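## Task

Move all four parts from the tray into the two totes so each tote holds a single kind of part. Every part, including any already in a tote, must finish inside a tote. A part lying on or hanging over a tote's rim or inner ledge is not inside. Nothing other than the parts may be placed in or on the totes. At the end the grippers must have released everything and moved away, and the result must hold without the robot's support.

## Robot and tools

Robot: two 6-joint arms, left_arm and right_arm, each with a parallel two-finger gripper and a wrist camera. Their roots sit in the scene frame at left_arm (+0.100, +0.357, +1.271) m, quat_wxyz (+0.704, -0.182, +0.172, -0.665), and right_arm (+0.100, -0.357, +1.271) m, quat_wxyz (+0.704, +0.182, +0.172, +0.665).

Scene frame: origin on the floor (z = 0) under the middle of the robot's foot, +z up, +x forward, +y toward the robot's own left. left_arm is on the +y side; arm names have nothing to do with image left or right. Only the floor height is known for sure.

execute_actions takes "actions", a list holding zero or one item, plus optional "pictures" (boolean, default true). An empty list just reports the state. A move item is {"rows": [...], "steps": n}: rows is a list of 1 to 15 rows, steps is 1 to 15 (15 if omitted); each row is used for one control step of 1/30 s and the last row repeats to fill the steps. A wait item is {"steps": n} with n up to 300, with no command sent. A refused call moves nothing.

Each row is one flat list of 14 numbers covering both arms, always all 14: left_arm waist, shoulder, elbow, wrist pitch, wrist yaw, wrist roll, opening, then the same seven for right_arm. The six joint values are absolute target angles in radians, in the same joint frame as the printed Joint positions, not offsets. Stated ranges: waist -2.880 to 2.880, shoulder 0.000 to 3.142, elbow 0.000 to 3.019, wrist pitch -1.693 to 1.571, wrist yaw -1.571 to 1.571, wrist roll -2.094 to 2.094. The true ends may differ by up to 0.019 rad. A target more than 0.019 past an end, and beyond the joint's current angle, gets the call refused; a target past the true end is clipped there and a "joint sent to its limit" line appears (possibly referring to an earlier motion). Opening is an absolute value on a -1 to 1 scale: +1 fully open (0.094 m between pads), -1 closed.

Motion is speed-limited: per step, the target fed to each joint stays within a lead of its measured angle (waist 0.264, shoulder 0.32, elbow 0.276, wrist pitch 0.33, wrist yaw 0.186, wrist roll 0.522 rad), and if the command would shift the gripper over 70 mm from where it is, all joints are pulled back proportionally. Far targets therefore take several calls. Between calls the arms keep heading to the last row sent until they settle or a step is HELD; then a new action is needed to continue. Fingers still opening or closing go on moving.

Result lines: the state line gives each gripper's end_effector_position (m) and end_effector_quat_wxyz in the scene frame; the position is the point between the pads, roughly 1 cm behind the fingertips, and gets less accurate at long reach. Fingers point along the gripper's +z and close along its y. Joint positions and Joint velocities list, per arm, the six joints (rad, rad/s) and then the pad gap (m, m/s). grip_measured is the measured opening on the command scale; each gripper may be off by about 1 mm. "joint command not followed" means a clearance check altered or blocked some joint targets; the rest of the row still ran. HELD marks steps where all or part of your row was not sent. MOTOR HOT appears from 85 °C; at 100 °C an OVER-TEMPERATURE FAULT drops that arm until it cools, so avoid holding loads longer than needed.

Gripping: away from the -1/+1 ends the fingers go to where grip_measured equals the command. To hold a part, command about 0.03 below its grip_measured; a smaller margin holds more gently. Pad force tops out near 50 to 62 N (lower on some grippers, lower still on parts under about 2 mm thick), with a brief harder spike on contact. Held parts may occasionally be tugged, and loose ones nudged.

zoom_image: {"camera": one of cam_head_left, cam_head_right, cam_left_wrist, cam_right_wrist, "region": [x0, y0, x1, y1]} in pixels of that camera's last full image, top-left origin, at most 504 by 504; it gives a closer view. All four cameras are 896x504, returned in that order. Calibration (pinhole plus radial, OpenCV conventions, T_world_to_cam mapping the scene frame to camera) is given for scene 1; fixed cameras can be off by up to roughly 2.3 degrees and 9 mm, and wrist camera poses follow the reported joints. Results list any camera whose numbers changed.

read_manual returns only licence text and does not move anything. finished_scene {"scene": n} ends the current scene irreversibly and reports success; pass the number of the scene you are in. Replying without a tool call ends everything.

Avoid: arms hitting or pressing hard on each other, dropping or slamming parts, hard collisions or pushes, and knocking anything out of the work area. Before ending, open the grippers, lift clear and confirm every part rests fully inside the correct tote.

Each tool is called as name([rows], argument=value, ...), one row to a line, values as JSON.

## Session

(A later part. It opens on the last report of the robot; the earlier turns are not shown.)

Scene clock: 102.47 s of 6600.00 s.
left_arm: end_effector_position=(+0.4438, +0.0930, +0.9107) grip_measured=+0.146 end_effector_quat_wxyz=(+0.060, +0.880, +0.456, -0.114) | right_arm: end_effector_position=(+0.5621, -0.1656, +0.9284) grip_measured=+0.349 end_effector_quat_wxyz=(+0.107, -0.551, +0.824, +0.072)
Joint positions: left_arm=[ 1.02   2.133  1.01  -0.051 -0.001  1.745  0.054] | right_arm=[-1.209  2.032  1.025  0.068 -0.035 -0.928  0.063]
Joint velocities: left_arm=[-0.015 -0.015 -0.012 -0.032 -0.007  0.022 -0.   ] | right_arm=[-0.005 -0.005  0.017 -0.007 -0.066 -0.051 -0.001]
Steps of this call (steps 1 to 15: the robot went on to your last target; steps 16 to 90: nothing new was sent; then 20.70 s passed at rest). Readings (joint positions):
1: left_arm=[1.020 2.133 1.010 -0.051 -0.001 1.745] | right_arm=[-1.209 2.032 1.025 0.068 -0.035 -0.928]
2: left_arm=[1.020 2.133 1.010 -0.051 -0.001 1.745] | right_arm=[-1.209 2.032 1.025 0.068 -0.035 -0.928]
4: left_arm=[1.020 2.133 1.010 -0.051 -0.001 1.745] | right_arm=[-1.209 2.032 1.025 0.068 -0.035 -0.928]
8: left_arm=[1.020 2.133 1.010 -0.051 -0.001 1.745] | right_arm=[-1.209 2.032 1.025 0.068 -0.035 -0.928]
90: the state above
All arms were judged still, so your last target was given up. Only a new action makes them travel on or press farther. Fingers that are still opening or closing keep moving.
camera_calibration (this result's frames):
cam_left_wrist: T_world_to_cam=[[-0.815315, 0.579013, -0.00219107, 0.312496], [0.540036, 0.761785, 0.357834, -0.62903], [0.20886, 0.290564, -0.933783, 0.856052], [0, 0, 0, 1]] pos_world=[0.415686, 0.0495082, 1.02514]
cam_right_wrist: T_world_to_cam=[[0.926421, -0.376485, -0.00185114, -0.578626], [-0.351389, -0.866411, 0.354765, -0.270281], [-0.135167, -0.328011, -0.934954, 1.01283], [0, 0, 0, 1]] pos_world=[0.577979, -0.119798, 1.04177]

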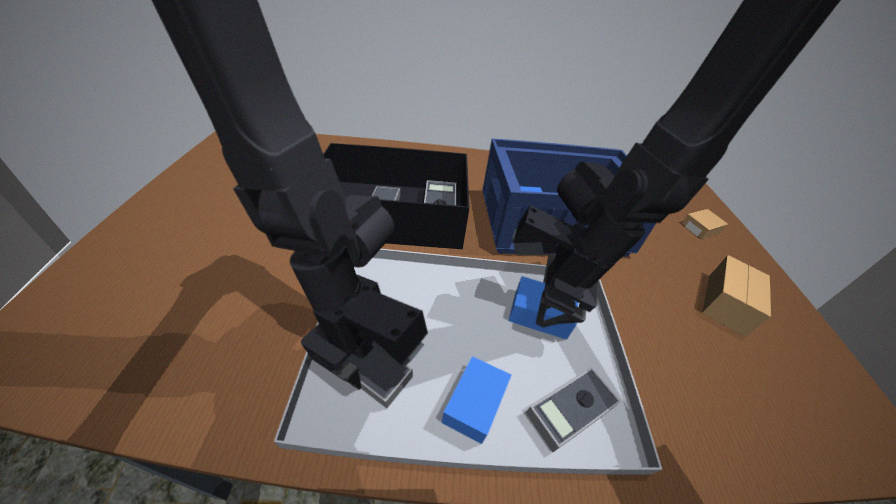

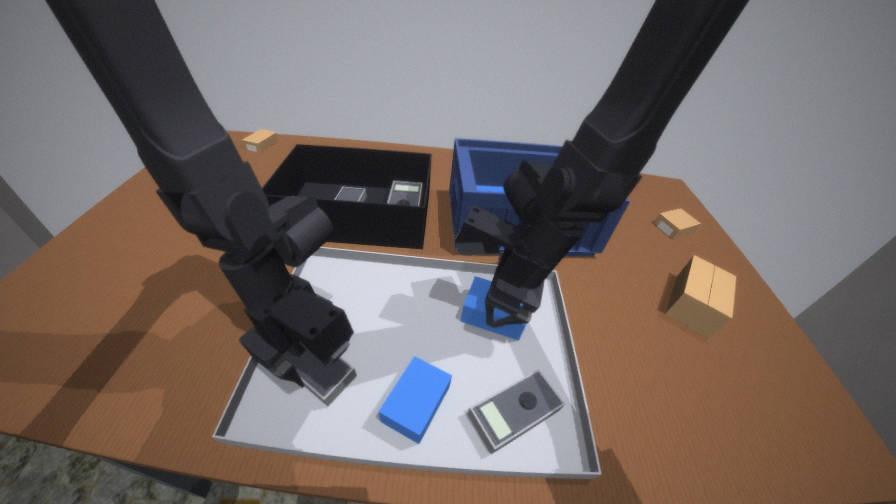

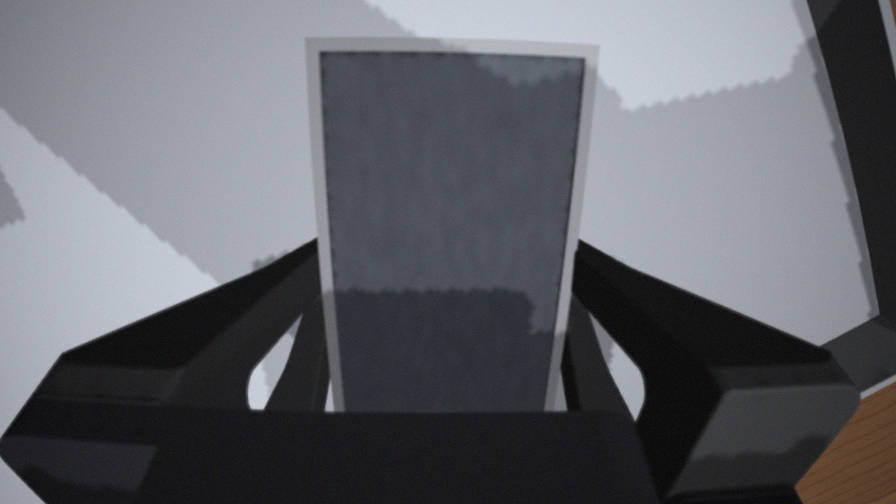

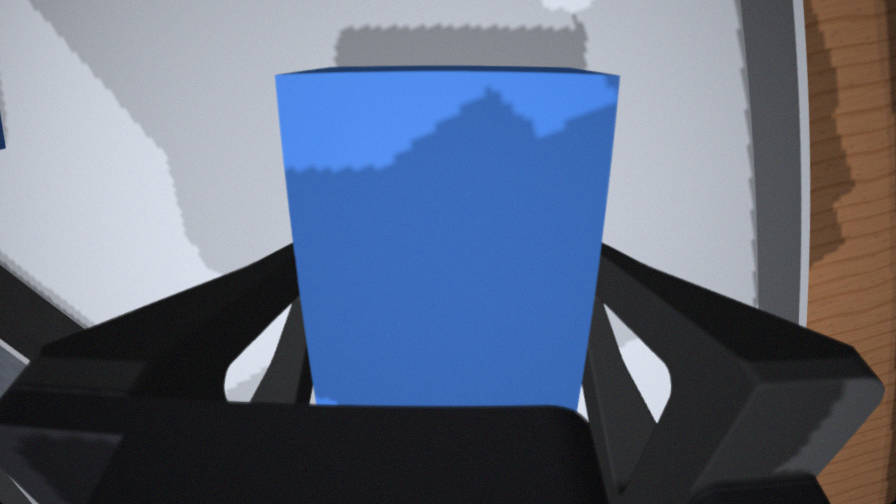

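execute_actions([
  {"rows":[[1.017,2.11,1.005,-0.058,0,1.74,0.11,-1.206,2.005,1.02,0.057,-0.034,-0.926,0.3],[1.013,2.09,0.997,-0.07,-0.002,1.738,0.11,-1.203,1.98,1.01,0.042,-0.032,-0.924,0.3],[1.007,2.07,0.988,-0.084,-0.004,1.734,0.11,-1.198,1.955,1.0,0.023,-0.029,-0.92,0.3],[1.001,2.044,0.977,-0.1,-0.006,1.728,0.11,-1.193,1.92,0.987,0.001,-0.027,-0.916,0.3],[0.994,2.01,0.964,-0.12,-0.009,1.721,0.11,-1.187,1.878,0.972,-0.025,-0.023,-0.912,0.3],[0.986,1.976,0.951,-0.14,-0.012,1.715,0.11,-1.181,1.835,0.958,-0.051,-0.02,-0.908,0.3],[0.979,1.943,0.938,-0.159,-0.014,1.708,0.11,-1.174,1.792,0.943,-0.077,-0.017,-0.903,0.3],[0.972,1.909,0.925,-0.179,-0.017,1.701,0.11,-1.168,1.749,0.928,-0.104,-0.013,-0.899,0.3],[0.964,1.876,0.912,-0.198,-0.019,1.695,0.11,-1.162,1.707,0.914,-0.13,-0.01,-0.894,0.3],[0.957,1.842,0.899,-0.218,-0.022,1.688,0.11,-1.156,1.664,0.899,-0.156,-0.007,-0.89,0.3],[0.95,1.808,0.886,-0.238,-0.024,1.681,0.11,-1.149,1.621,0.884,-0.182,-0.004,-0.885,0.3],[0.942,1.775,0.873,-0.257,-0.027,1.675,0.11,-1.143,1.579,0.87,-0.208,0,-0.881,0.3],[0.935,1.741,0.86,-0.277,-0.029,1.668,0.11,-1.137,1.536,0.855,-0.234,0.003,-0.876,0.3],[0.928,1.708,0.847,-0.296,-0.032,1.661,0.11,-1.131,1.493,0.84,-0.26,0.006,-0.872,0.3],[0.921,1.679,0.836,-0.313,-0.034,1.655,0.11,-1.125,1.457,0.828,-0.283,0.009,-0.868,0.3]]},
], pictures=false)

execute_actions([
  {"rows":[[0.92,1.66,0.83,-0.325,-0.036,1.63,0.11,-1.122,1.435,0.82,-0.297,0.012,-0.86,0.3],[0.92,1.65,0.83,-0.33,-0.04,1.59,0.11,-1.122,1.42,0.82,-0.305,0.015,-0.84,0.3],[0.925,1.65,0.84,-0.333,-0.045,1.53,0.11,-1.126,1.42,0.825,-0.308,0.018,-0.81,0.3],[0.933,1.65,0.855,-0.337,-0.052,1.46,0.11,-1.132,1.42,0.835,-0.312,0.022,-0.78,0.3],[0.945,1.655,0.875,-0.342,-0.059,1.39,0.11,-1.14,1.425,0.85,-0.318,0.027,-0.745,0.3],[0.957,1.663,0.902,-0.348,-0.067,1.32,0.11,-1.149,1.433,0.871,-0.325,0.032,-0.71,0.3],[0.969,1.673,0.931,-0.354,-0.074,1.25,0.11,-1.158,1.443,0.893,-0.332,0.037,-0.675,0.3],[0.981,1.683,0.96,-0.36,-0.082,1.18,0.11,-1.167,1.453,0.915,-0.339,0.042,-0.64,0.3],[0.993,1.693,0.989,-0.366,-0.089,1.11,0.11,-1.176,1.463,0.937,-0.346,0.047,-0.6,0.3],[1.005,1.703,1.018,-0.372,-0.097,1.04,0.11,-1.185,1.473,0.959,-0.353,0.052,-0.565,0.3],[1.017,1.713,1.047,-0.378,-0.104,0.97,0.11,-1.194,1.483,0.981,-0.36,0.057,-0.53,0.3],[1.029,1.723,1.076,-0.384,-0.112,0.9,0.11,-1.203,1.493,1.003,-0.367,0.062,-0.49,0.3],[1.041,1.733,1.105,-0.39,-0.119,0.83,0.11,-1.212,1.503,1.025,-0.374,0.067,-0.455,0.3],[1.053,1.743,1.134,-0.396,-0.127,0.76,0.11,-1.221,1.513,1.047,-0.381,0.072,-0.42,0.3],[1.065,1.753,1.163,-0.402,-0.134,0.69,0.11,-1.23,1.523,1.069,-0.388,0.077,-0.38,0.3]]},
], pictures=false)

execute_actions([
  {"rows":[[1.077,1.763,1.193,-0.408,-0.141,0.62,0.11,-1.239,1.534,1.091,-0.395,0.082,-0.345,0.3],[1.089,1.773,1.223,-0.414,-0.148,0.55,0.11,-1.248,1.545,1.113,-0.402,0.087,-0.31,0.3],[1.101,1.783,1.253,-0.42,-0.155,0.48,0.11,-1.257,1.556,1.135,-0.41,0.092,-0.27,0.3],[1.113,1.793,1.283,-0.426,-0.162,0.41,0.11,-1.266,1.567,1.157,-0.417,0.097,-0.235,0.3],[1.125,1.803,1.313,-0.432,-0.169,0.34,0.11,-1.275,1.578,1.179,-0.424,0.102,-0.2,0.3],[1.137,1.813,1.343,-0.438,-0.176,0.27,0.11,-1.284,1.589,1.201,-0.432,0.107,-0.16,0.3],[1.149,1.823,1.373,-0.444,-0.183,0.2,0.11,-1.293,1.6,1.223,-0.439,0.112,-0.125,0.3],[1.161,1.833,1.403,-0.45,-0.19,0.13,0.11,-1.302,1.611,1.245,-0.446,0.117,-0.09,0.3],[1.173,1.843,1.433,-0.457,-0.197,0.06,0.11,-1.311,1.622,1.267,-0.454,0.122,-0.05,0.3],[1.185,1.853,1.463,-0.464,-0.204,0,0.11,-1.32,1.633,1.289,-0.461,0.127,-0.015,0.3],[1.197,1.863,1.493,-0.471,-0.211,-0.06,0.11,-1.329,1.644,1.311,-0.468,0.132,0.02,0.3],[1.208,1.873,1.523,-0.478,-0.218,-0.12,0.11,-1.338,1.654,1.333,-0.476,0.137,0.055,0.3],[1.218,1.882,1.548,-0.485,-0.224,-0.17,0.11,-1.346,1.664,1.352,-0.483,0.141,0.09,0.3],[1.225,1.89,1.568,-0.491,-0.229,-0.2,0.11,-1.352,1.672,1.366,-0.49,0.144,0.11,0.3],[1.23,1.897,1.582,-0.496,-0.231,-0.218,0.11,-1.356,1.678,1.375,-0.496,0.146,0.125,0.3]]},
], pictures=false)

execute_actions([
  {"steps":12},
])

Scene clock: 148.07 s of 6600.00 s.
left_arm: end_effector_position=(+0.4529, +0.0946, +1.0404) grip_measured=+0.146 end_effector_quat_wxyz=(+0.063, +0.883, +0.451, -0.111) | right_arm: end_effector_position=(+0.5711, -0.1710, +1.1022) grip_measured=+0.349 end_effector_quat_wxyz=(+0.123, -0.555, +0.820, +0.064)
Joint positions: left_arm=[ 0.954  1.77   0.864 -0.263 -0.029  1.697  0.054] | right_arm=[-1.154  1.549  0.861 -0.215  0.003 -0.898  0.063]
Joint velocities: left_arm=[-0.327 -1.197 -0.247 -0.501 -0.081 -0.198 -0.   ] | right_arm=[ 0.269 -1.587 -0.305 -0.716  0.095  0.125  0.001]
Steps of this call (steps 1 to 90: nothing new was sent; then 42.10 s passed at rest; steps 91 to 105: all 15 steps of this action). Readings (joint positions):
91: left_arm=[1.020 2.133 1.010 -0.051 -0.001 1.745] | right_arm=[-1.209 2.032 1.025 0.068 -0.035 -0.928]
92: left_arm=[1.020 2.132 1.009 -0.052 -0.001 1.745] | right_arm=[-1.209 2.030 1.025 0.067 -0.035 -0.928]
94: left_arm=[1.020 2.124 1.004 -0.063 -0.002 1.744] | right_arm=[-1.209 2.014 1.013 0.048 -0.032 -0.928]
98: left_arm=[1.014 2.044 0.950 -0.129 -0.013 1.734] | right_arm=[-1.204 1.898 0.949 -0.042 -0.018 -0.923]
105: the state above

Scene clock: 148.57 s of 6600.00 s.
left_arm: end_effector_position=(+0.5797, +0.1043, +1.0695) grip_measured=+0.147 end_effector_quat_wxyz=(+0.060, +0.644, +0.761, -0.050) | right_arm: end_effector_position=(+0.6304, -0.1962, +1.1381) grip_measured=+0.349 end_effector_quat_wxyz=(+0.114, -0.383, +0.916, +0.039)
Joint positions: left_arm=[ 1.027  1.733  1.074 -0.38  -0.124  0.994  0.054] | right_arm=[-1.196  1.504  0.989 -0.363  0.069 -0.544  0.063]
Joint velocities: left_arm=[ 0.425  0.288  0.901 -0.173 -0.212 -1.912  0.001] | right_arm=[-0.327  0.357  0.613 -0.212  0.095  1.004  0.   ]
Steps of this call (steps 1 to 15: all 15 steps of this action). Readings (joint positions):
1: left_arm=[0.945 1.731 0.855 -0.279 -0.031 1.688] | right_arm=[-1.146 1.498 0.850 -0.238 0.006 -0.893]
2: left_arm=[0.937 1.697 0.848 -0.293 -0.033 1.674] | right_arm=[-1.138 1.453 0.842 -0.256 0.008 -0.886]
4: left_arm=[0.928 1.652 0.844 -0.311 -0.041 1.622] | right_arm=[-1.130 1.392 0.836 -0.280 0.013 -0.861]
8: left_arm=[0.939 1.650 0.879 -0.338 -0.070 1.434] | right_arm=[-1.135 1.391 0.859 -0.308 0.033 -0.770]
15: the state above

Scene clock: 149.07 s of 6600.00 s.
left_arm: end_effector_position=(+0.7872, +0.1762, +1.0777) grip_measured=+0.148 end_effector_quat_wxyz=(+0.130, +0.107, +0.986, +0.008) | right_arm: end_effector_position=(+0.7667, -0.2647, +1.1449) grip_measured=+0.349 end_effector_quat_wxyz=(+0.144, -0.063, +0.988, -0.002)
Joint positions: left_arm=[ 1.207  1.871  1.508 -0.471 -0.224  0.004  0.054] | right_arm=[-1.331  1.643  1.321 -0.465  0.14  -0.013  0.063]
Joint velocities: left_arm=[ 0.298  0.249  0.647 -0.159 -0.139 -1.443 -0.   ] | right_arm=[-0.259  0.278  0.457 -0.173 -0.037  0.872 -0.001]
Steps of this call (steps 1 to 15: all 15 steps of this action). Readings (joint positions):
1: left_arm=[1.041 1.743 1.105 -0.385 -0.131 0.927] | right_arm=[-1.206 1.515 1.011 -0.370 0.074 -0.509]
2: left_arm=[1.055 1.752 1.136 -0.390 -0.138 0.858] | right_arm=[-1.216 1.525 1.033 -0.377 0.079 -0.474]
4: left_arm=[1.081 1.768 1.196 -0.401 -0.152 0.721] | right_arm=[-1.236 1.541 1.080 -0.390 0.089 -0.402]
8: left_arm=[1.128 1.802 1.313 -0.426 -0.180 0.444] | right_arm=[-1.271 1.573 1.173 -0.417 0.109 -0.257]
15: the state above

Scene clock: 149.47 s of 6600.00 s.
left_arm: end_effector_position=(+0.8028, +0.1977, +1.0747) grip_measured=+0.149 end_effector_quat_wxyz=(-0.133, +0.003, -0.991, -0.008) | right_arm: end_effector_position=(+0.7722, -0.2791, +1.1384) grip_measured=+0.349 end_effector_quat_wxyz=(+0.138, +0.003, +0.990, -0.004)
Joint positions: left_arm=[ 1.24   1.888  1.547 -0.486 -0.229 -0.189  0.054] | right_arm=[-1.354  1.663  1.346 -0.483  0.144  0.104  0.063]
Joint velocities: left_arm=[-0.005  0.005 -0.012 -0.012 -0.037 -0.095  0.001] | right_arm=[ 0.005 -0.005 -0.012 -0.002  0.066 -0.007  0.001]
Steps of this call (steps 1 to 12: the robot went on to your last target). Readings (joint positions):
1: left_arm=[1.217 1.878 1.528 -0.474 -0.227 -0.038] | right_arm=[-1.339 1.651 1.334 -0.470 0.142 0.013]
2: left_arm=[1.226 1.881 1.540 -0.476 -0.228 -0.072] | right_arm=[-1.345 1.657 1.342 -0.472 0.143 0.033]
4: left_arm=[1.237 1.882 1.547 -0.478 -0.229 -0.119] | right_arm=[-1.353 1.661 1.346 -0.476 0.144 0.062]
8: left_arm=[1.240 1.886 1.547 -0.484 -0.229 -0.169] | right_arm=[-1.354 1.663 1.346 -0.482 0.144 0.092]
12: the state above
camera_calibration (this result's frames):
cam_left_wrist: T_world_to_cam=[[0.00393253, -0.999885, -0.0146659, 0.212816], [-0.936331, -0.00883101, 0.351008, 0.383619], [-0.351097, 0.0123518, -0.936257, 1.41101], [0, 0, 0, 1]] pos_world=[0.85376, 0.198751, 1.18954]
cam_right_wrist: T_world_to_cam=[[-0.00139368, -0.999983, 0.0056897, -0.281772], [-0.941018, 0.00323658, 0.33834, 0.347395], [-0.338352, -0.00488257, -0.941007, 1.45429], [0, 0, 0, 1]] pos_world=[0.818574, -0.275791, 1.25256]

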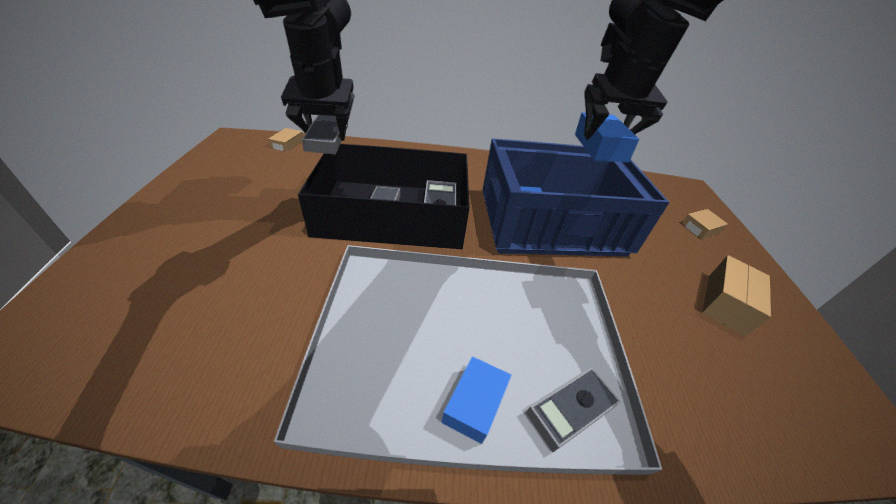

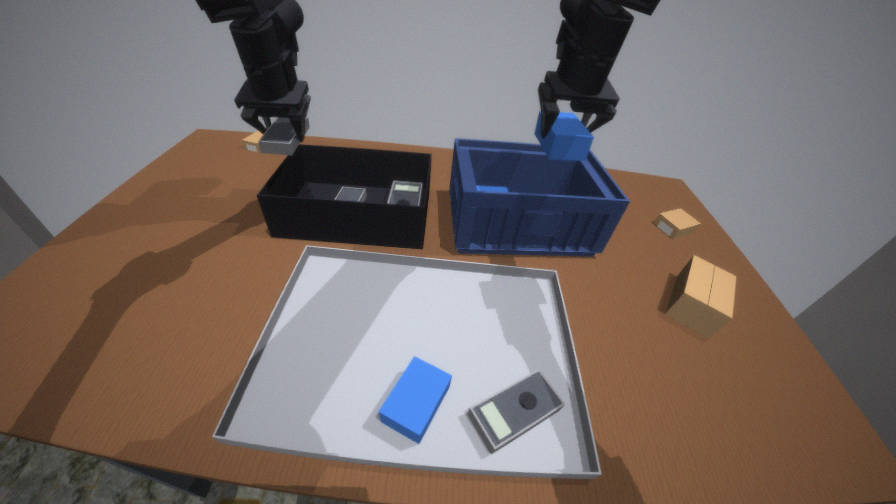

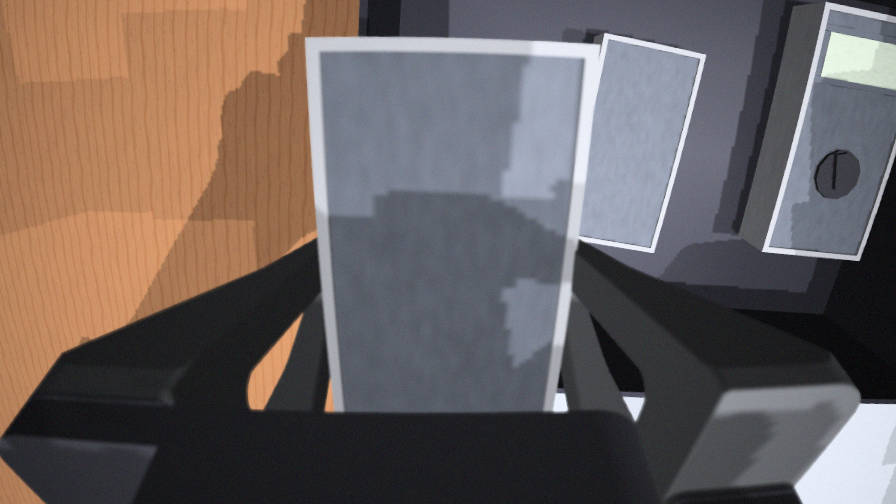

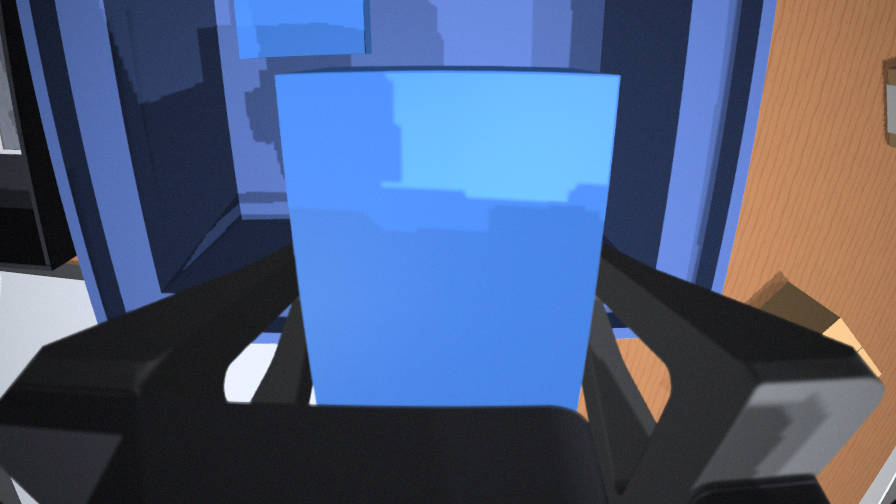

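zoom_image(camera="cam_head_right", region=[430,90,650,270])

zoom_image(camera="cam_right_wrist", region=[0,0,504,330])

Region (430, 90, 650, 270) of cam_head_right's 896x504 image, scaled by 2.291, with more detail than that image has; it fills the top 412 rows of this view, and the rest is white.

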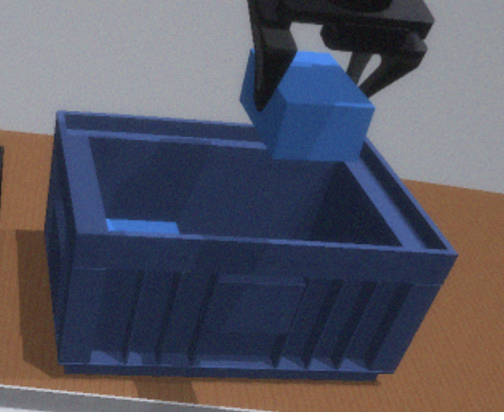

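Region (0, 0, 504, 330) of cam_right_wrist's 896x504 image, scaled by 1.000; it fills the top 330 rows of this view, and the rest is white.

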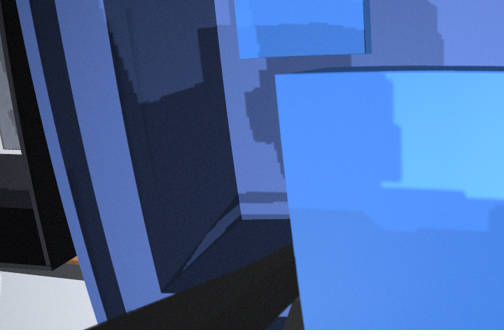

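execute_actions([
  {"rows":[[1.228,1.9,1.585,-0.49,-0.231,-0.18,0.11,-1.365,1.68,1.38,-0.497,0.138,0.095,0.3],[1.224,1.907,1.592,-0.49,-0.231,-0.17,0.11,-1.375,1.683,1.386,-0.5,0.131,0.087,0.3],[1.221,1.914,1.599,-0.49,-0.231,-0.16,0.11,-1.385,1.686,1.392,-0.503,0.124,0.079,0.3],[1.218,1.921,1.606,-0.49,-0.231,-0.15,0.11,-1.395,1.689,1.398,-0.506,0.117,0.071,0.3],[1.215,1.928,1.613,-0.49,-0.231,-0.14,0.11,-1.405,1.692,1.404,-0.509,0.11,0.063,0.3],[1.212,1.935,1.62,-0.49,-0.231,-0.13,0.11,-1.414,1.695,1.41,-0.512,0.103,0.055,0.3],[1.21,1.942,1.627,-0.49,-0.231,-0.122,0.11,-1.422,1.698,1.416,-0.515,0.096,0.047,0.3],[1.208,1.949,1.633,-0.49,-0.231,-0.116,0.11,-1.43,1.701,1.422,-0.518,0.089,0.04,0.3],[1.206,1.956,1.639,-0.49,-0.231,-0.112,0.11,-1.437,1.704,1.427,-0.521,0.082,0.033,0.3],[1.205,1.962,1.644,-0.49,-0.231,-0.11,0.11,-1.442,1.707,1.431,-0.523,0.076,0.028,0.3],[1.204,1.968,1.648,-0.49,-0.231,-0.11,0.11,-1.446,1.709,1.434,-0.524,0.072,0.024,0.3],[1.203,1.972,1.648,-0.49,-0.231,-0.11,0.11,-1.449,1.71,1.434,-0.524,0.072,0.024,0.3]]},
], pictures=false)

execute_actions([
  {"steps":8},
])

Scene clock: 198.73 s of 6600.00 s.
left_arm: end_effector_position=(+0.8016, +0.1777, +1.0444) grip_measured=+0.149 end_effector_quat_wxyz=(+0.121, +0.035, +0.992, +0.008) | right_arm: end_effector_position=(+0.7880, -0.3286, +1.1314) grip_measured=+0.349 end_effector_quat_wxyz=(+0.132, +0.008, +0.991, -0.003)
Joint positions: left_arm=[ 1.22   1.964  1.599 -0.486 -0.229 -0.134  0.054] | right_arm=[-1.448  1.692  1.395 -0.508  0.077  0.047  0.063]
Joint velocities: left_arm=[-0.063  0.122 -0.012 -0.012  0.022  0.007 -0.   ] | right_arm=[-0.132  0.005  0.017 -0.027  0.007 -0.066 -0.001]
Steps of this call (steps 1 to 30: the robot went on to your last target; steps 31 to 90: nothing new was sent; then 45.77 s passed at rest; steps 91 to 105: all 15 steps of this action). Readings (joint positions):
91: left_arm=[1.240 1.888 1.547 -0.486 -0.229 -0.202] | right_arm=[-1.354 1.663 1.346 -0.483 0.143 0.112]
92: left_arm=[1.240 1.888 1.547 -0.486 -0.229 -0.199] | right_arm=[-1.354 1.663 1.346 -0.483 0.139 0.110]
94: left_arm=[1.240 1.892 1.549 -0.486 -0.229 -0.190] | right_arm=[-1.358 1.664 1.348 -0.487 0.125 0.103]
98: left_arm=[1.237 1.916 1.572 -0.486 -0.229 -0.163] | right_arm=[-1.386 1.676 1.368 -0.499 0.097 0.079]
105: the state above

Scene clock: 199.00 s of 6600.00 s.
left_arm: end_effector_position=(+0.7986, +0.1744, +1.0400) grip_measured=+0.149 end_effector_quat_wxyz=(+0.118, +0.040, +0.992, +0.008) | right_arm: end_effector_position=(+0.7876, -0.3299, +1.1312) grip_measured=+0.349 end_effector_quat_wxyz=(+0.131, +0.004, +0.991, -0.003)
Joint positions: left_arm=[ 1.216  1.973  1.6   -0.486 -0.229 -0.128  0.054] | right_arm=[-1.451  1.692  1.395 -0.51   0.075  0.039  0.063]
Joint velocities: left_arm=[-0.005 -0.005  0.007 -0.002 -0.095 -0.007  0.   ] | right_arm=[-0.015 -0.005  0.012  0.002 -0.022 -0.007  0.   ]
Steps of this call (steps 1 to 8: the robot went on to your last target). Readings (joint positions):
1: left_arm=[1.218 1.968 1.599 -0.486 -0.229 -0.132] | right_arm=[-1.451 1.692 1.395 -0.509 0.077 0.045]
2: left_arm=[1.217 1.971 1.599 -0.486 -0.229 -0.131] | right_arm=[-1.451 1.692 1.395 -0.509 0.077 0.044]
4: left_arm=[1.216 1.973 1.599 -0.486 -0.229 -0.129] | right_arm=[-1.451 1.692 1.395 -0.510 0.075 0.041]
8: the state above
camera_calibration (this result's frames):
cam_left_wrist: T_world_to_cam=[[-0.0818547, -0.99634, -0.0246126, 0.267221], [-0.922803, 0.0664384, 0.379501, 0.338074], [-0.376477, 0.0537765, -0.924864, 1.37851], [0, 0, 0, 1]] pos_world=[0.852824, 0.169651, 1.15321]
cam_right_wrist: T_world_to_cam=[[-0.00437867, -0.999984, 0.00361029, -0.327864], [-0.936264, 0.00536782, 0.351257, 0.346889], [-0.351271, -0.00184214, -0.936272, 1.45829], [0, 0, 0, 1]] pos_world=[0.8356, -0.327034, 1.2447]

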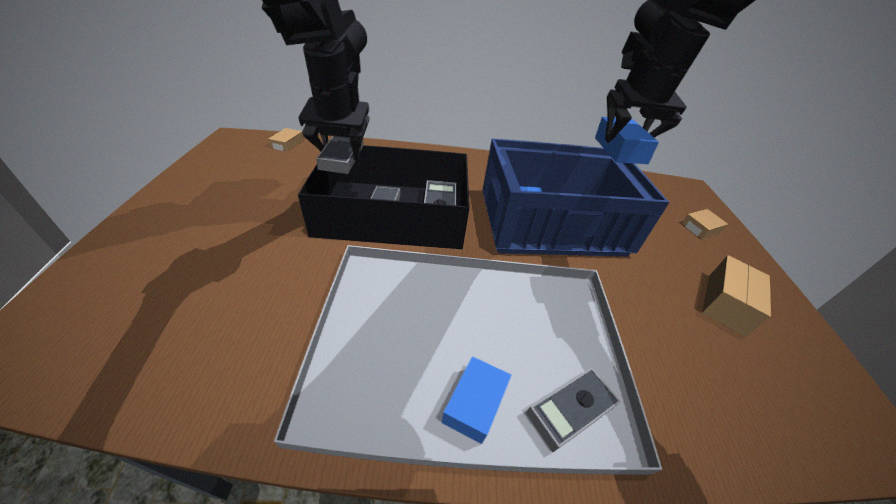

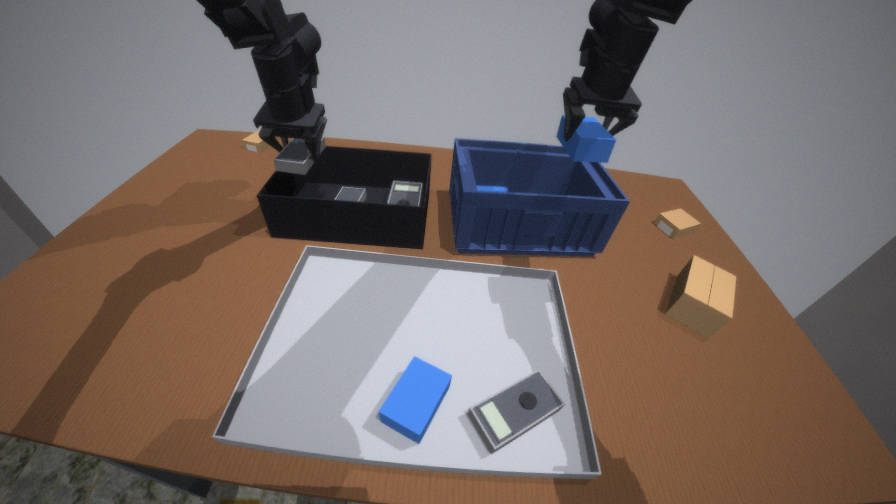

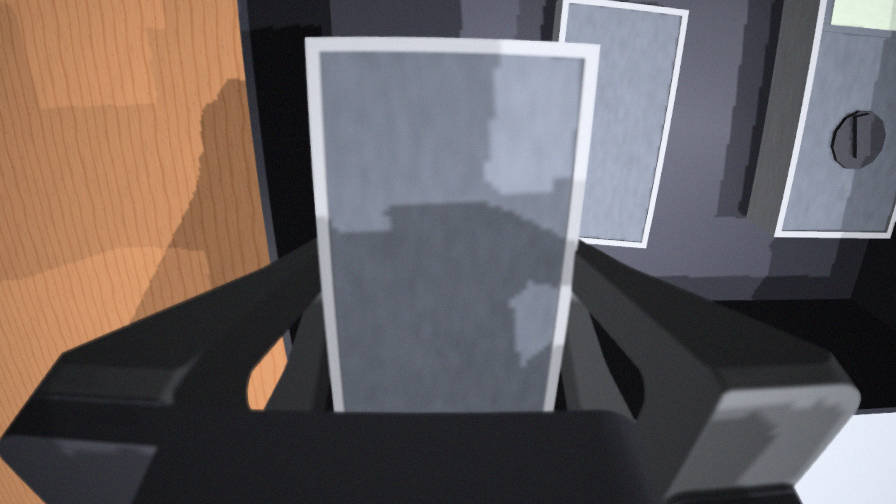

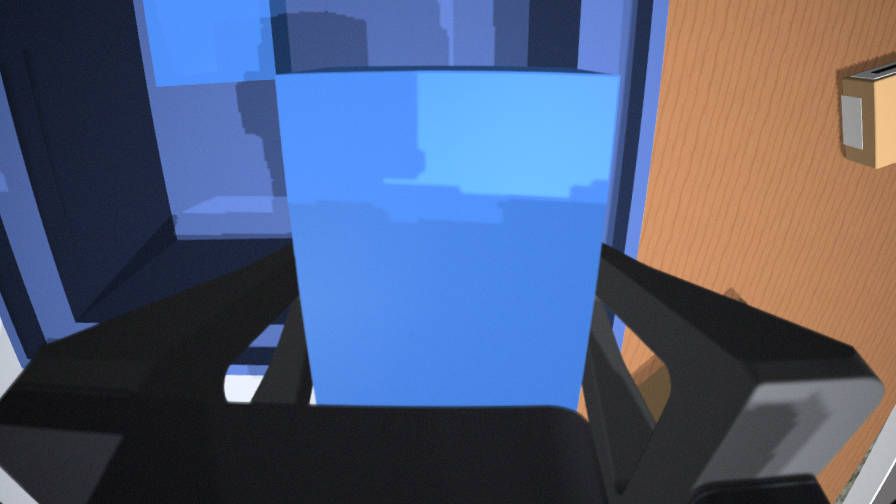

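execute_actions([
  {"rows":[[1.21,1.976,1.655,-0.478,-0.229,-0.11,0.11,-1.442,1.715,1.436,-0.505,0.074,0.024,0.3],[1.214,1.982,1.662,-0.47,-0.228,-0.109,0.11,-1.438,1.724,1.439,-0.495,0.074,0.024,0.3],[1.218,1.99,1.669,-0.464,-0.227,-0.108,0.11,-1.435,1.736,1.443,-0.485,0.074,0.024,0.3],[1.221,2.0,1.675,-0.459,-0.226,-0.107,0.11,-1.433,1.75,1.447,-0.474,0.074,0.024,0.3],[1.223,2.01,1.681,-0.454,-0.225,-0.106,0.11,-1.432,1.765,1.451,-0.463,0.074,0.024,0.3],[1.225,2.02,1.686,-0.449,-0.224,-0.105,0.11,-1.432,1.78,1.455,-0.453,0.074,0.024,0.3],[1.226,2.03,1.691,-0.444,-0.223,-0.104,0.11,-1.432,1.795,1.459,-0.443,0.074,0.024,0.3],[1.227,2.04,1.696,-0.439,-0.222,-0.103,0.11,-1.432,1.81,1.463,-0.433,0.074,0.024,0.3],[1.228,2.05,1.701,-0.434,-0.221,-0.102,0.11,-1.432,1.825,1.467,-0.423,0.074,0.024,0.3],[1.229,2.06,1.706,-0.429,-0.22,-0.101,0.11,-1.432,1.84,1.472,-0.413,0.074,0.024,0.3],[1.23,2.07,1.711,-0.424,-0.219,-0.1,0.11,-1.432,1.855,1.477,-0.403,0.074,0.024,0.3],[1.232,2.08,1.716,-0.419,-0.218,-0.099,0.11,-1.432,1.87,1.482,-0.393,0.074,0.024,0.3],[1.233,2.09,1.721,-0.414,-0.217,-0.098,0.11,-1.432,1.885,1.487,-0.383,0.074,0.024,0.3],[1.234,2.1,1.726,-0.409,-0.216,-0.097,0.11,-1.432,1.9,1.493,-0.373,0.074,0.024,0.3],[1.236,2.11,1.732,-0.404,-0.215,-0.096,0.11,-1.432,1.915,1.499,-0.363,0.074,0.024,0.3]]},
], pictures=false)

execute_actions([
  {"rows":[[1.237,2.12,1.738,-0.399,-0.214,-0.095,0.11,-1.432,1.93,1.505,-0.353,0.074,0.024,0.3],[1.238,2.13,1.744,-0.394,-0.213,-0.094,0.11,-1.432,1.945,1.511,-0.343,0.074,0.024,0.3],[1.24,2.14,1.75,-0.389,-0.212,-0.093,0.11,-1.432,1.96,1.517,-0.333,0.074,0.024,0.3],[1.241,2.15,1.756,-0.384,-0.211,-0.092,0.11,-1.432,1.975,1.523,-0.323,0.074,0.024,0.3],[1.242,2.16,1.762,-0.379,-0.21,-0.091,0.11,-1.432,1.989,1.529,-0.313,0.074,0.024,0.3],[1.244,2.17,1.768,-0.374,-0.21,-0.09,0.11,-1.432,2.002,1.535,-0.304,0.074,0.024,0.3],[1.245,2.179,1.773,-0.369,-0.209,-0.09,0.11,-1.432,2.014,1.541,-0.295,0.074,0.024,0.3],[1.246,2.188,1.778,-0.364,-0.209,-0.09,0.11,-1.432,2.025,1.547,-0.287,0.074,0.024,0.3],[1.247,2.196,1.782,-0.359,-0.208,-0.09,0.11,-1.432,2.035,1.552,-0.279,0.074,0.024,0.3],[1.248,2.203,1.786,-0.355,-0.208,-0.09,0.11,-1.432,2.044,1.556,-0.272,0.074,0.024,0.3],[1.249,2.209,1.789,-0.351,-0.208,-0.09,0.11,-1.432,2.052,1.56,-0.266,0.074,0.024,0.3],[1.25,2.214,1.792,-0.347,-0.208,-0.09,0.11,-1.432,2.059,1.563,-0.26,0.074,0.024,0.3],[1.25,2.218,1.794,-0.344,-0.208,-0.09,0.11,-1.432,2.065,1.566,-0.255,0.074,0.024,0.3],[1.25,2.221,1.795,-0.342,-0.208,-0.09,0.11,-1.432,2.069,1.568,-0.251,0.074,0.024,0.3],[1.25,2.223,1.795,-0.34,-0.208,-0.09,0.11,-1.432,2.072,1.57,-0.248,0.074,0.024,0.3]]},
], pictures=false)

execute_actions([
  {"steps":8},
])

Scene clock: 228.07 s of 6600.00 s.
left_arm: end_effector_position=(+0.8168, +0.1635, +1.0042) grip_measured=+0.149 end_effector_quat_wxyz=(+0.135, +0.042, +0.990, +0.001) | right_arm: end_effector_position=(+0.7948, -0.3216, +1.0503) grip_measured=+0.349 end_effector_quat_wxyz=(+0.127, +0.001, +0.992, -0.002)
Joint positions: left_arm=[ 1.218  2.071  1.68  -0.431 -0.219 -0.116  0.054] | right_arm=[-1.446  1.866  1.455 -0.402  0.075  0.037  0.063]
Joint velocities: left_arm=[ 0.024  0.357  0.105  0.12  -0.037  0.11  -0.001] | right_arm=[ 0.005  0.542  0.105  0.281  0.022 -0.022  0.   ]
Steps of this call (steps 1 to 30: the robot went on to your last target; steps 31 to 90: nothing new was sent; then 25.57 s passed at rest; steps 91 to 105: all 15 steps of this action). Readings (joint positions):
91: left_arm=[1.216 1.973 1.600 -0.486 -0.229 -0.126] | right_arm=[-1.451 1.692 1.395 -0.510 0.075 0.037]
92: left_arm=[1.216 1.973 1.601 -0.486 -0.229 -0.126] | right_arm=[-1.451 1.693 1.396 -0.510 0.075 0.037]
94: left_arm=[1.216 1.976 1.608 -0.485 -0.229 -0.125] | right_arm=[-1.451 1.700 1.400 -0.507 0.075 0.037]
98: left_arm=[1.216 2.000 1.641 -0.467 -0.227 -0.123] | right_arm=[-1.449 1.744 1.424 -0.471 0.075 0.037]
105: the state above

Scene clock: 228.57 s of 6600.00 s.
left_arm: end_effector_position=(+0.8060, +0.1706, +0.9286) grip_measured=+0.149 end_effector_quat_wxyz=(+0.124, +0.040, +0.991, +0.006) | right_arm: end_effector_position=(+0.7949, -0.3163, +0.9620) grip_measured=+0.349 end_effector_quat_wxyz=(+0.131, +0.002, +0.991, -0.001)
Joint positions: left_arm=[ 1.241  2.217  1.742 -0.366 -0.212 -0.107  0.054] | right_arm=[-1.446  2.056  1.529 -0.278  0.075  0.037  0.063]
Joint velocities: left_arm=[ 0.005  0.083  0.046  0.076 -0.037 -0.007  0.   ] | right_arm=[ 0.005  0.132  0.066  0.129 -0.066 -0.007 -0.   ]
Steps of this call (steps 1 to 15: all 15 steps of this action). Readings (joint positions):
1: left_arm=[1.220 2.083 1.684 -0.427 -0.218 -0.115] | right_arm=[-1.446 1.885 1.458 -0.393 0.075 0.037]
2: left_arm=[1.221 2.095 1.688 -0.422 -0.217 -0.114] | right_arm=[-1.446 1.903 1.463 -0.383 0.075 0.037]
4: left_arm=[1.224 2.121 1.696 -0.414 -0.216 -0.112] | right_arm=[-1.446 1.938 1.472 -0.365 0.075 0.037]
8: left_arm=[1.231 2.168 1.716 -0.395 -0.213 -0.109] | right_arm=[-1.446 1.998 1.496 -0.327 0.075 0.037]
15: the state above

Scene clock: 228.83 s of 6600.00 s.
left_arm: end_effector_position=(+0.8091, +0.1704, +0.9279) grip_measured=+0.149 end_effector_quat_wxyz=(+0.128, +0.039, +0.991, +0.005) | right_arm: end_effector_position=(+0.7993, -0.3160, +0.9612) grip_measured=+0.349 end_effector_quat_wxyz=(+0.137, +0.002, +0.991, -0.001)
Joint positions: left_arm=[ 1.242  2.221  1.748 -0.36  -0.211 -0.106  0.054] | right_arm=[-1.446  2.062  1.537 -0.268  0.075  0.037  0.063]
Joint velocities: left_arm=[-0.024  0.005  0.046  0.012  0.022 -0.066  0.001] | right_arm=[-0.015 -0.005  0.007  0.012 -0.081 -0.007 -0.001]
Steps of this call (steps 1 to 8: the robot went on to your last target). Readings (joint positions):
1: left_arm=[1.241 2.220 1.743 -0.364 -0.212 -0.107] | right_arm=[-1.446 2.060 1.532 -0.274 0.075 0.037]
2: left_arm=[1.242 2.221 1.743 -0.362 -0.212 -0.107] | right_arm=[-1.446 2.062 1.533 -0.272 0.075 0.037]
4: left_arm=[1.242 2.221 1.743 -0.361 -0.212 -0.107] | right_arm=[-1.446 2.062 1.534 -0.270 0.075 0.037]
8: the state above
camera_calibration (this result's frames):
cam_left_wrist: T_world_to_cam=[[-0.0798896, -0.996589, -0.0206883, 0.25612], [-0.930367, 0.0670987, 0.360437, 0.41432], [-0.35782, 0.0480429, -0.932554, 1.27204], [0, 0, 0, 1]] pos_world=[0.86109, 0.166334, 1.0422]
cam_right_wrist: T_world_to_cam=[[0.000669442, -0.999999, 0.00124584, -0.31505], [-0.940781, -0.00020744, 0.339014, 0.431062], [-0.339013, -0.00139902, -0.940781, 1.29794], [0, 0, 0, 1]] pos_world=[0.845765, -0.313145, 1.07534]

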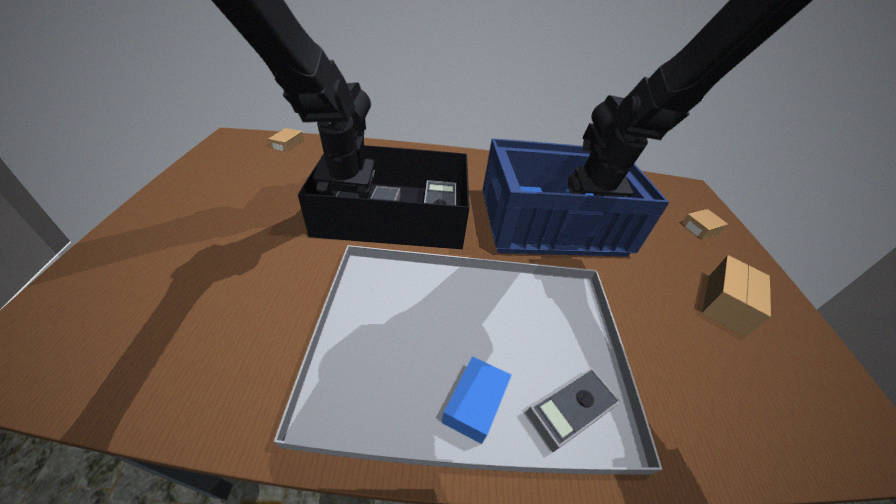

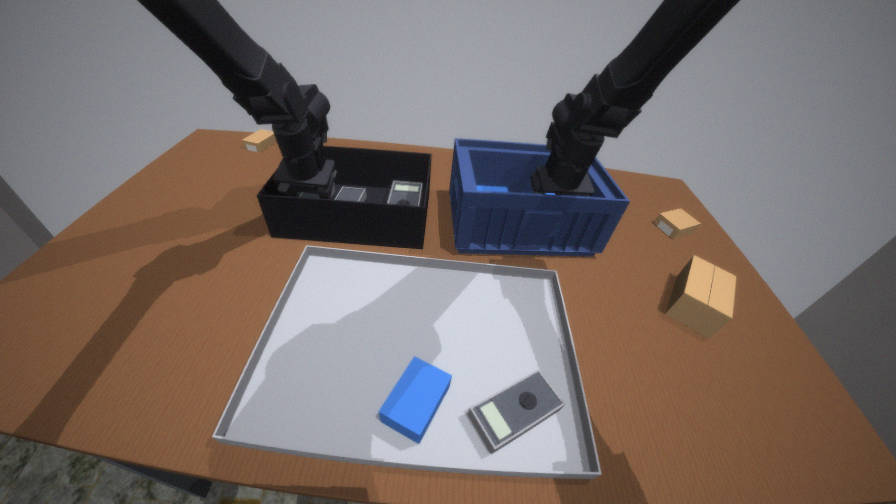

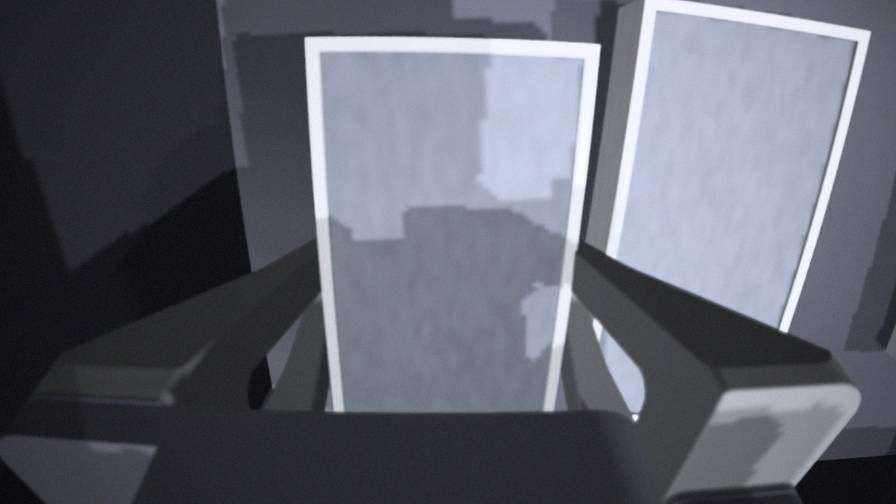

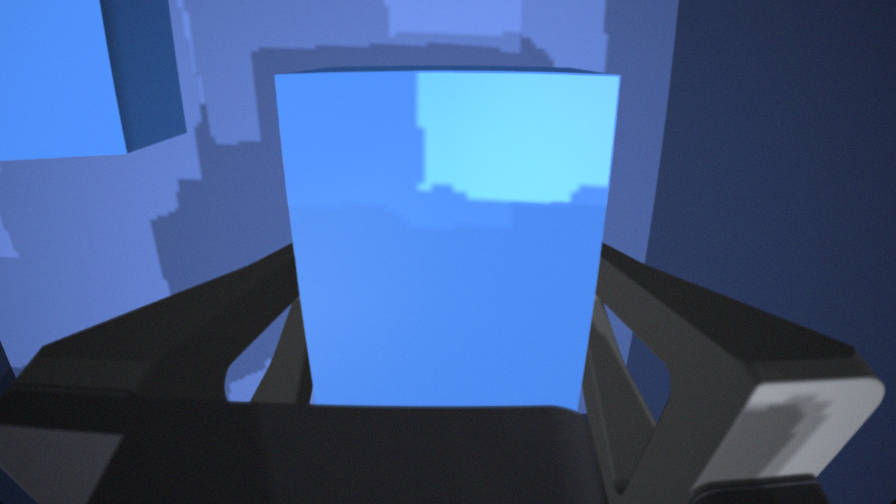

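execute_actions([
  {"rows":[[1.245,2.227,1.798,-0.338,-0.208,-0.09,0.11,-1.432,2.075,1.57,-0.246,0.074,0.024,0.3],[1.242,2.231,1.801,-0.336,-0.208,-0.09,0.11,-1.432,2.078,1.57,-0.245,0.074,0.024,0.3],[1.24,2.235,1.804,-0.335,-0.208,-0.09,0.11,-1.432,2.081,1.57,-0.244,0.074,0.024,0.3],[1.24,2.238,1.806,-0.334,-0.208,-0.09,0.11,-1.432,2.084,1.57,-0.243,0.074,0.024,0.3],[1.24,2.241,1.807,-0.333,-0.208,-0.09,0.11,-1.432,2.087,1.57,-0.242,0.074,0.024,0.3],[1.24,2.243,1.807,-0.333,-0.208,-0.09,0.11,-1.432,2.09,1.57,-0.241,0.074,0.024,0.3],[1.24,2.243,1.807,-0.333,-0.208,-0.09,0.11,-1.432,2.093,1.57,-0.24,0.074,0.024,0.3]]},
])

Scene clock: 244.53 s of 6600.00 s.
left_arm: end_effector_position=(+0.8140, +0.1689, +0.9257) grip_measured=+0.149 end_effector_quat_wxyz=(+0.134, +0.038, +0.990, +0.004) | right_arm: end_effector_position=(+0.7966, -0.3157, +0.9538) grip_measured=+0.349 end_effector_quat_wxyz=(+0.135, +0.002, +0.991, -0.001)
Joint positions: left_arm=[ 1.242  2.232  1.762 -0.351 -0.211 -0.106  0.054] | right_arm=[-1.446  2.076  1.539 -0.26   0.075  0.037  0.063]
Joint velocities: left_arm=[ 0.005  0.015 -0.007  0.012  0.022  0.007 -0.   ] | right_arm=[ 0.005  0.024 -0.007 -0.007  0.007 -0.051  0.   ]
Steps of this call (steps 1 to 30: the robot went on to your last target; steps 31 to 90: nothing new was sent; then 12.20 s passed at rest; steps 91 to 105: all 15 steps of this action). Readings (joint positions):
91: left_arm=[1.242 2.221 1.750 -0.359 -0.211 -0.106] | right_arm=[-1.446 2.062 1.538 -0.268 0.075 0.037]
92: left_arm=[1.242 2.221 1.750 -0.358 -0.211 -0.106] | right_arm=[-1.446 2.062 1.538 -0.267 0.075 0.037]
94: left_arm=[1.242 2.222 1.753 -0.356 -0.211 -0.106] | right_arm=[-1.446 2.062 1.538 -0.266 0.075 0.037]
98: left_arm=[1.242 2.228 1.762 -0.352 -0.211 -0.106] | right_arm=[-1.446 2.066 1.538 -0.261 0.075 0.037]
105: the state above
camera_calibration (this result's frames):
cam_left_wrist: T_world_to_cam=[[-0.0777539, -0.996794, -0.0188444, 0.251553], [-0.934658, 0.0663032, 0.349311, 0.433633], [-0.346942, 0.0447734, -0.936817, 1.26743], [0, 0, 0, 1]] pos_world=[0.864581, 0.165248, 1.04061]
cam_right_wrist: T_world_to_cam=[[0.000880227, -0.999999, 0.00141798, -0.315062], [-0.939615, -0.000341799, 0.342232, 0.427005], [-0.342231, -0.00163359, -0.939614, 1.29144], [0, 0, 0, 1]] pos_world=[0.843468, -0.312806, 1.06777]

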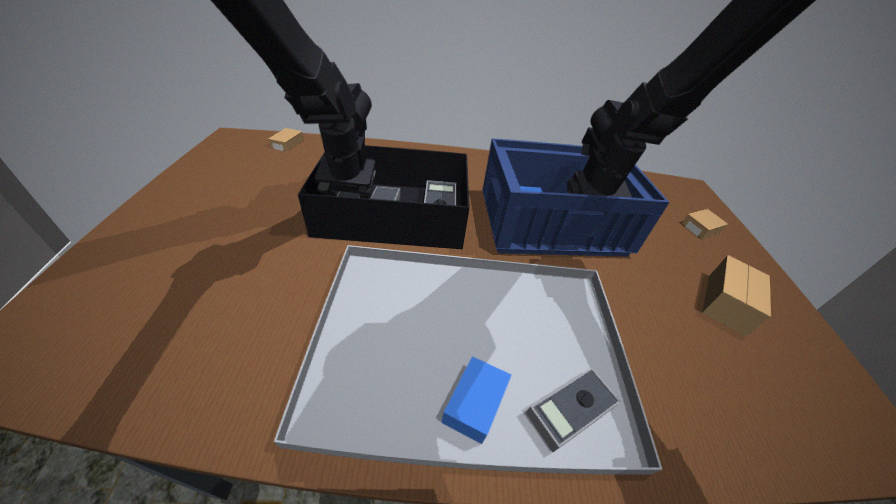

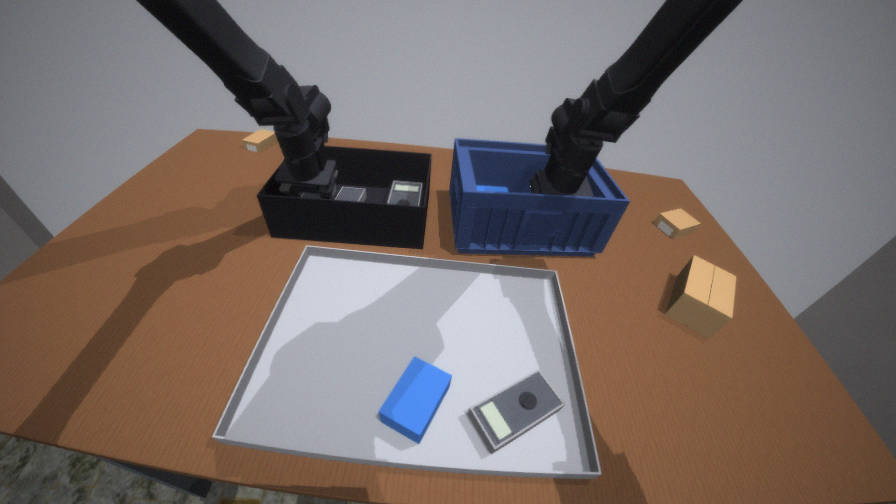

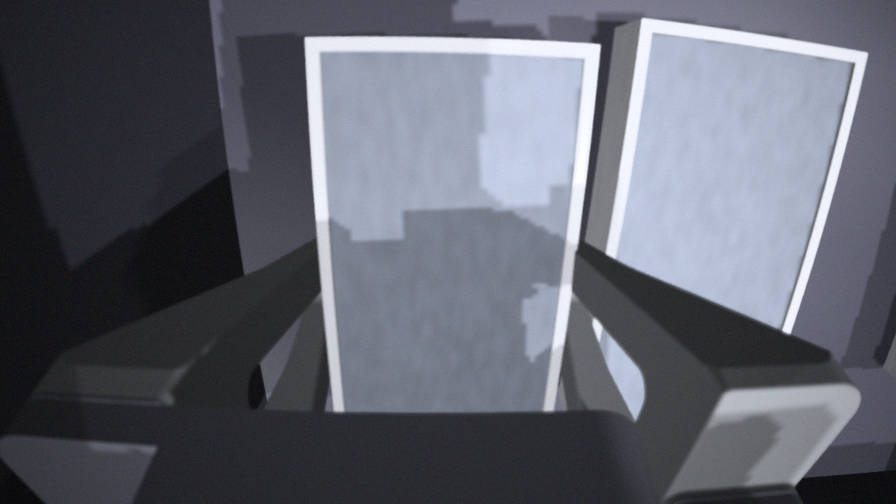

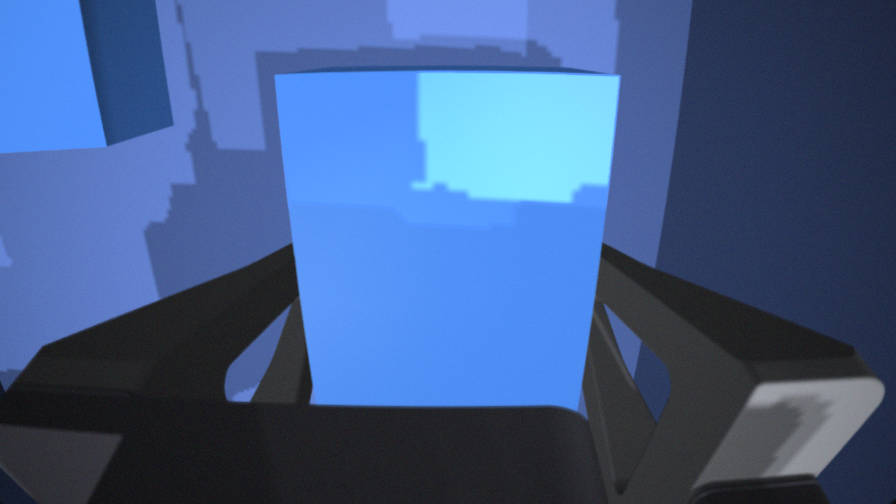

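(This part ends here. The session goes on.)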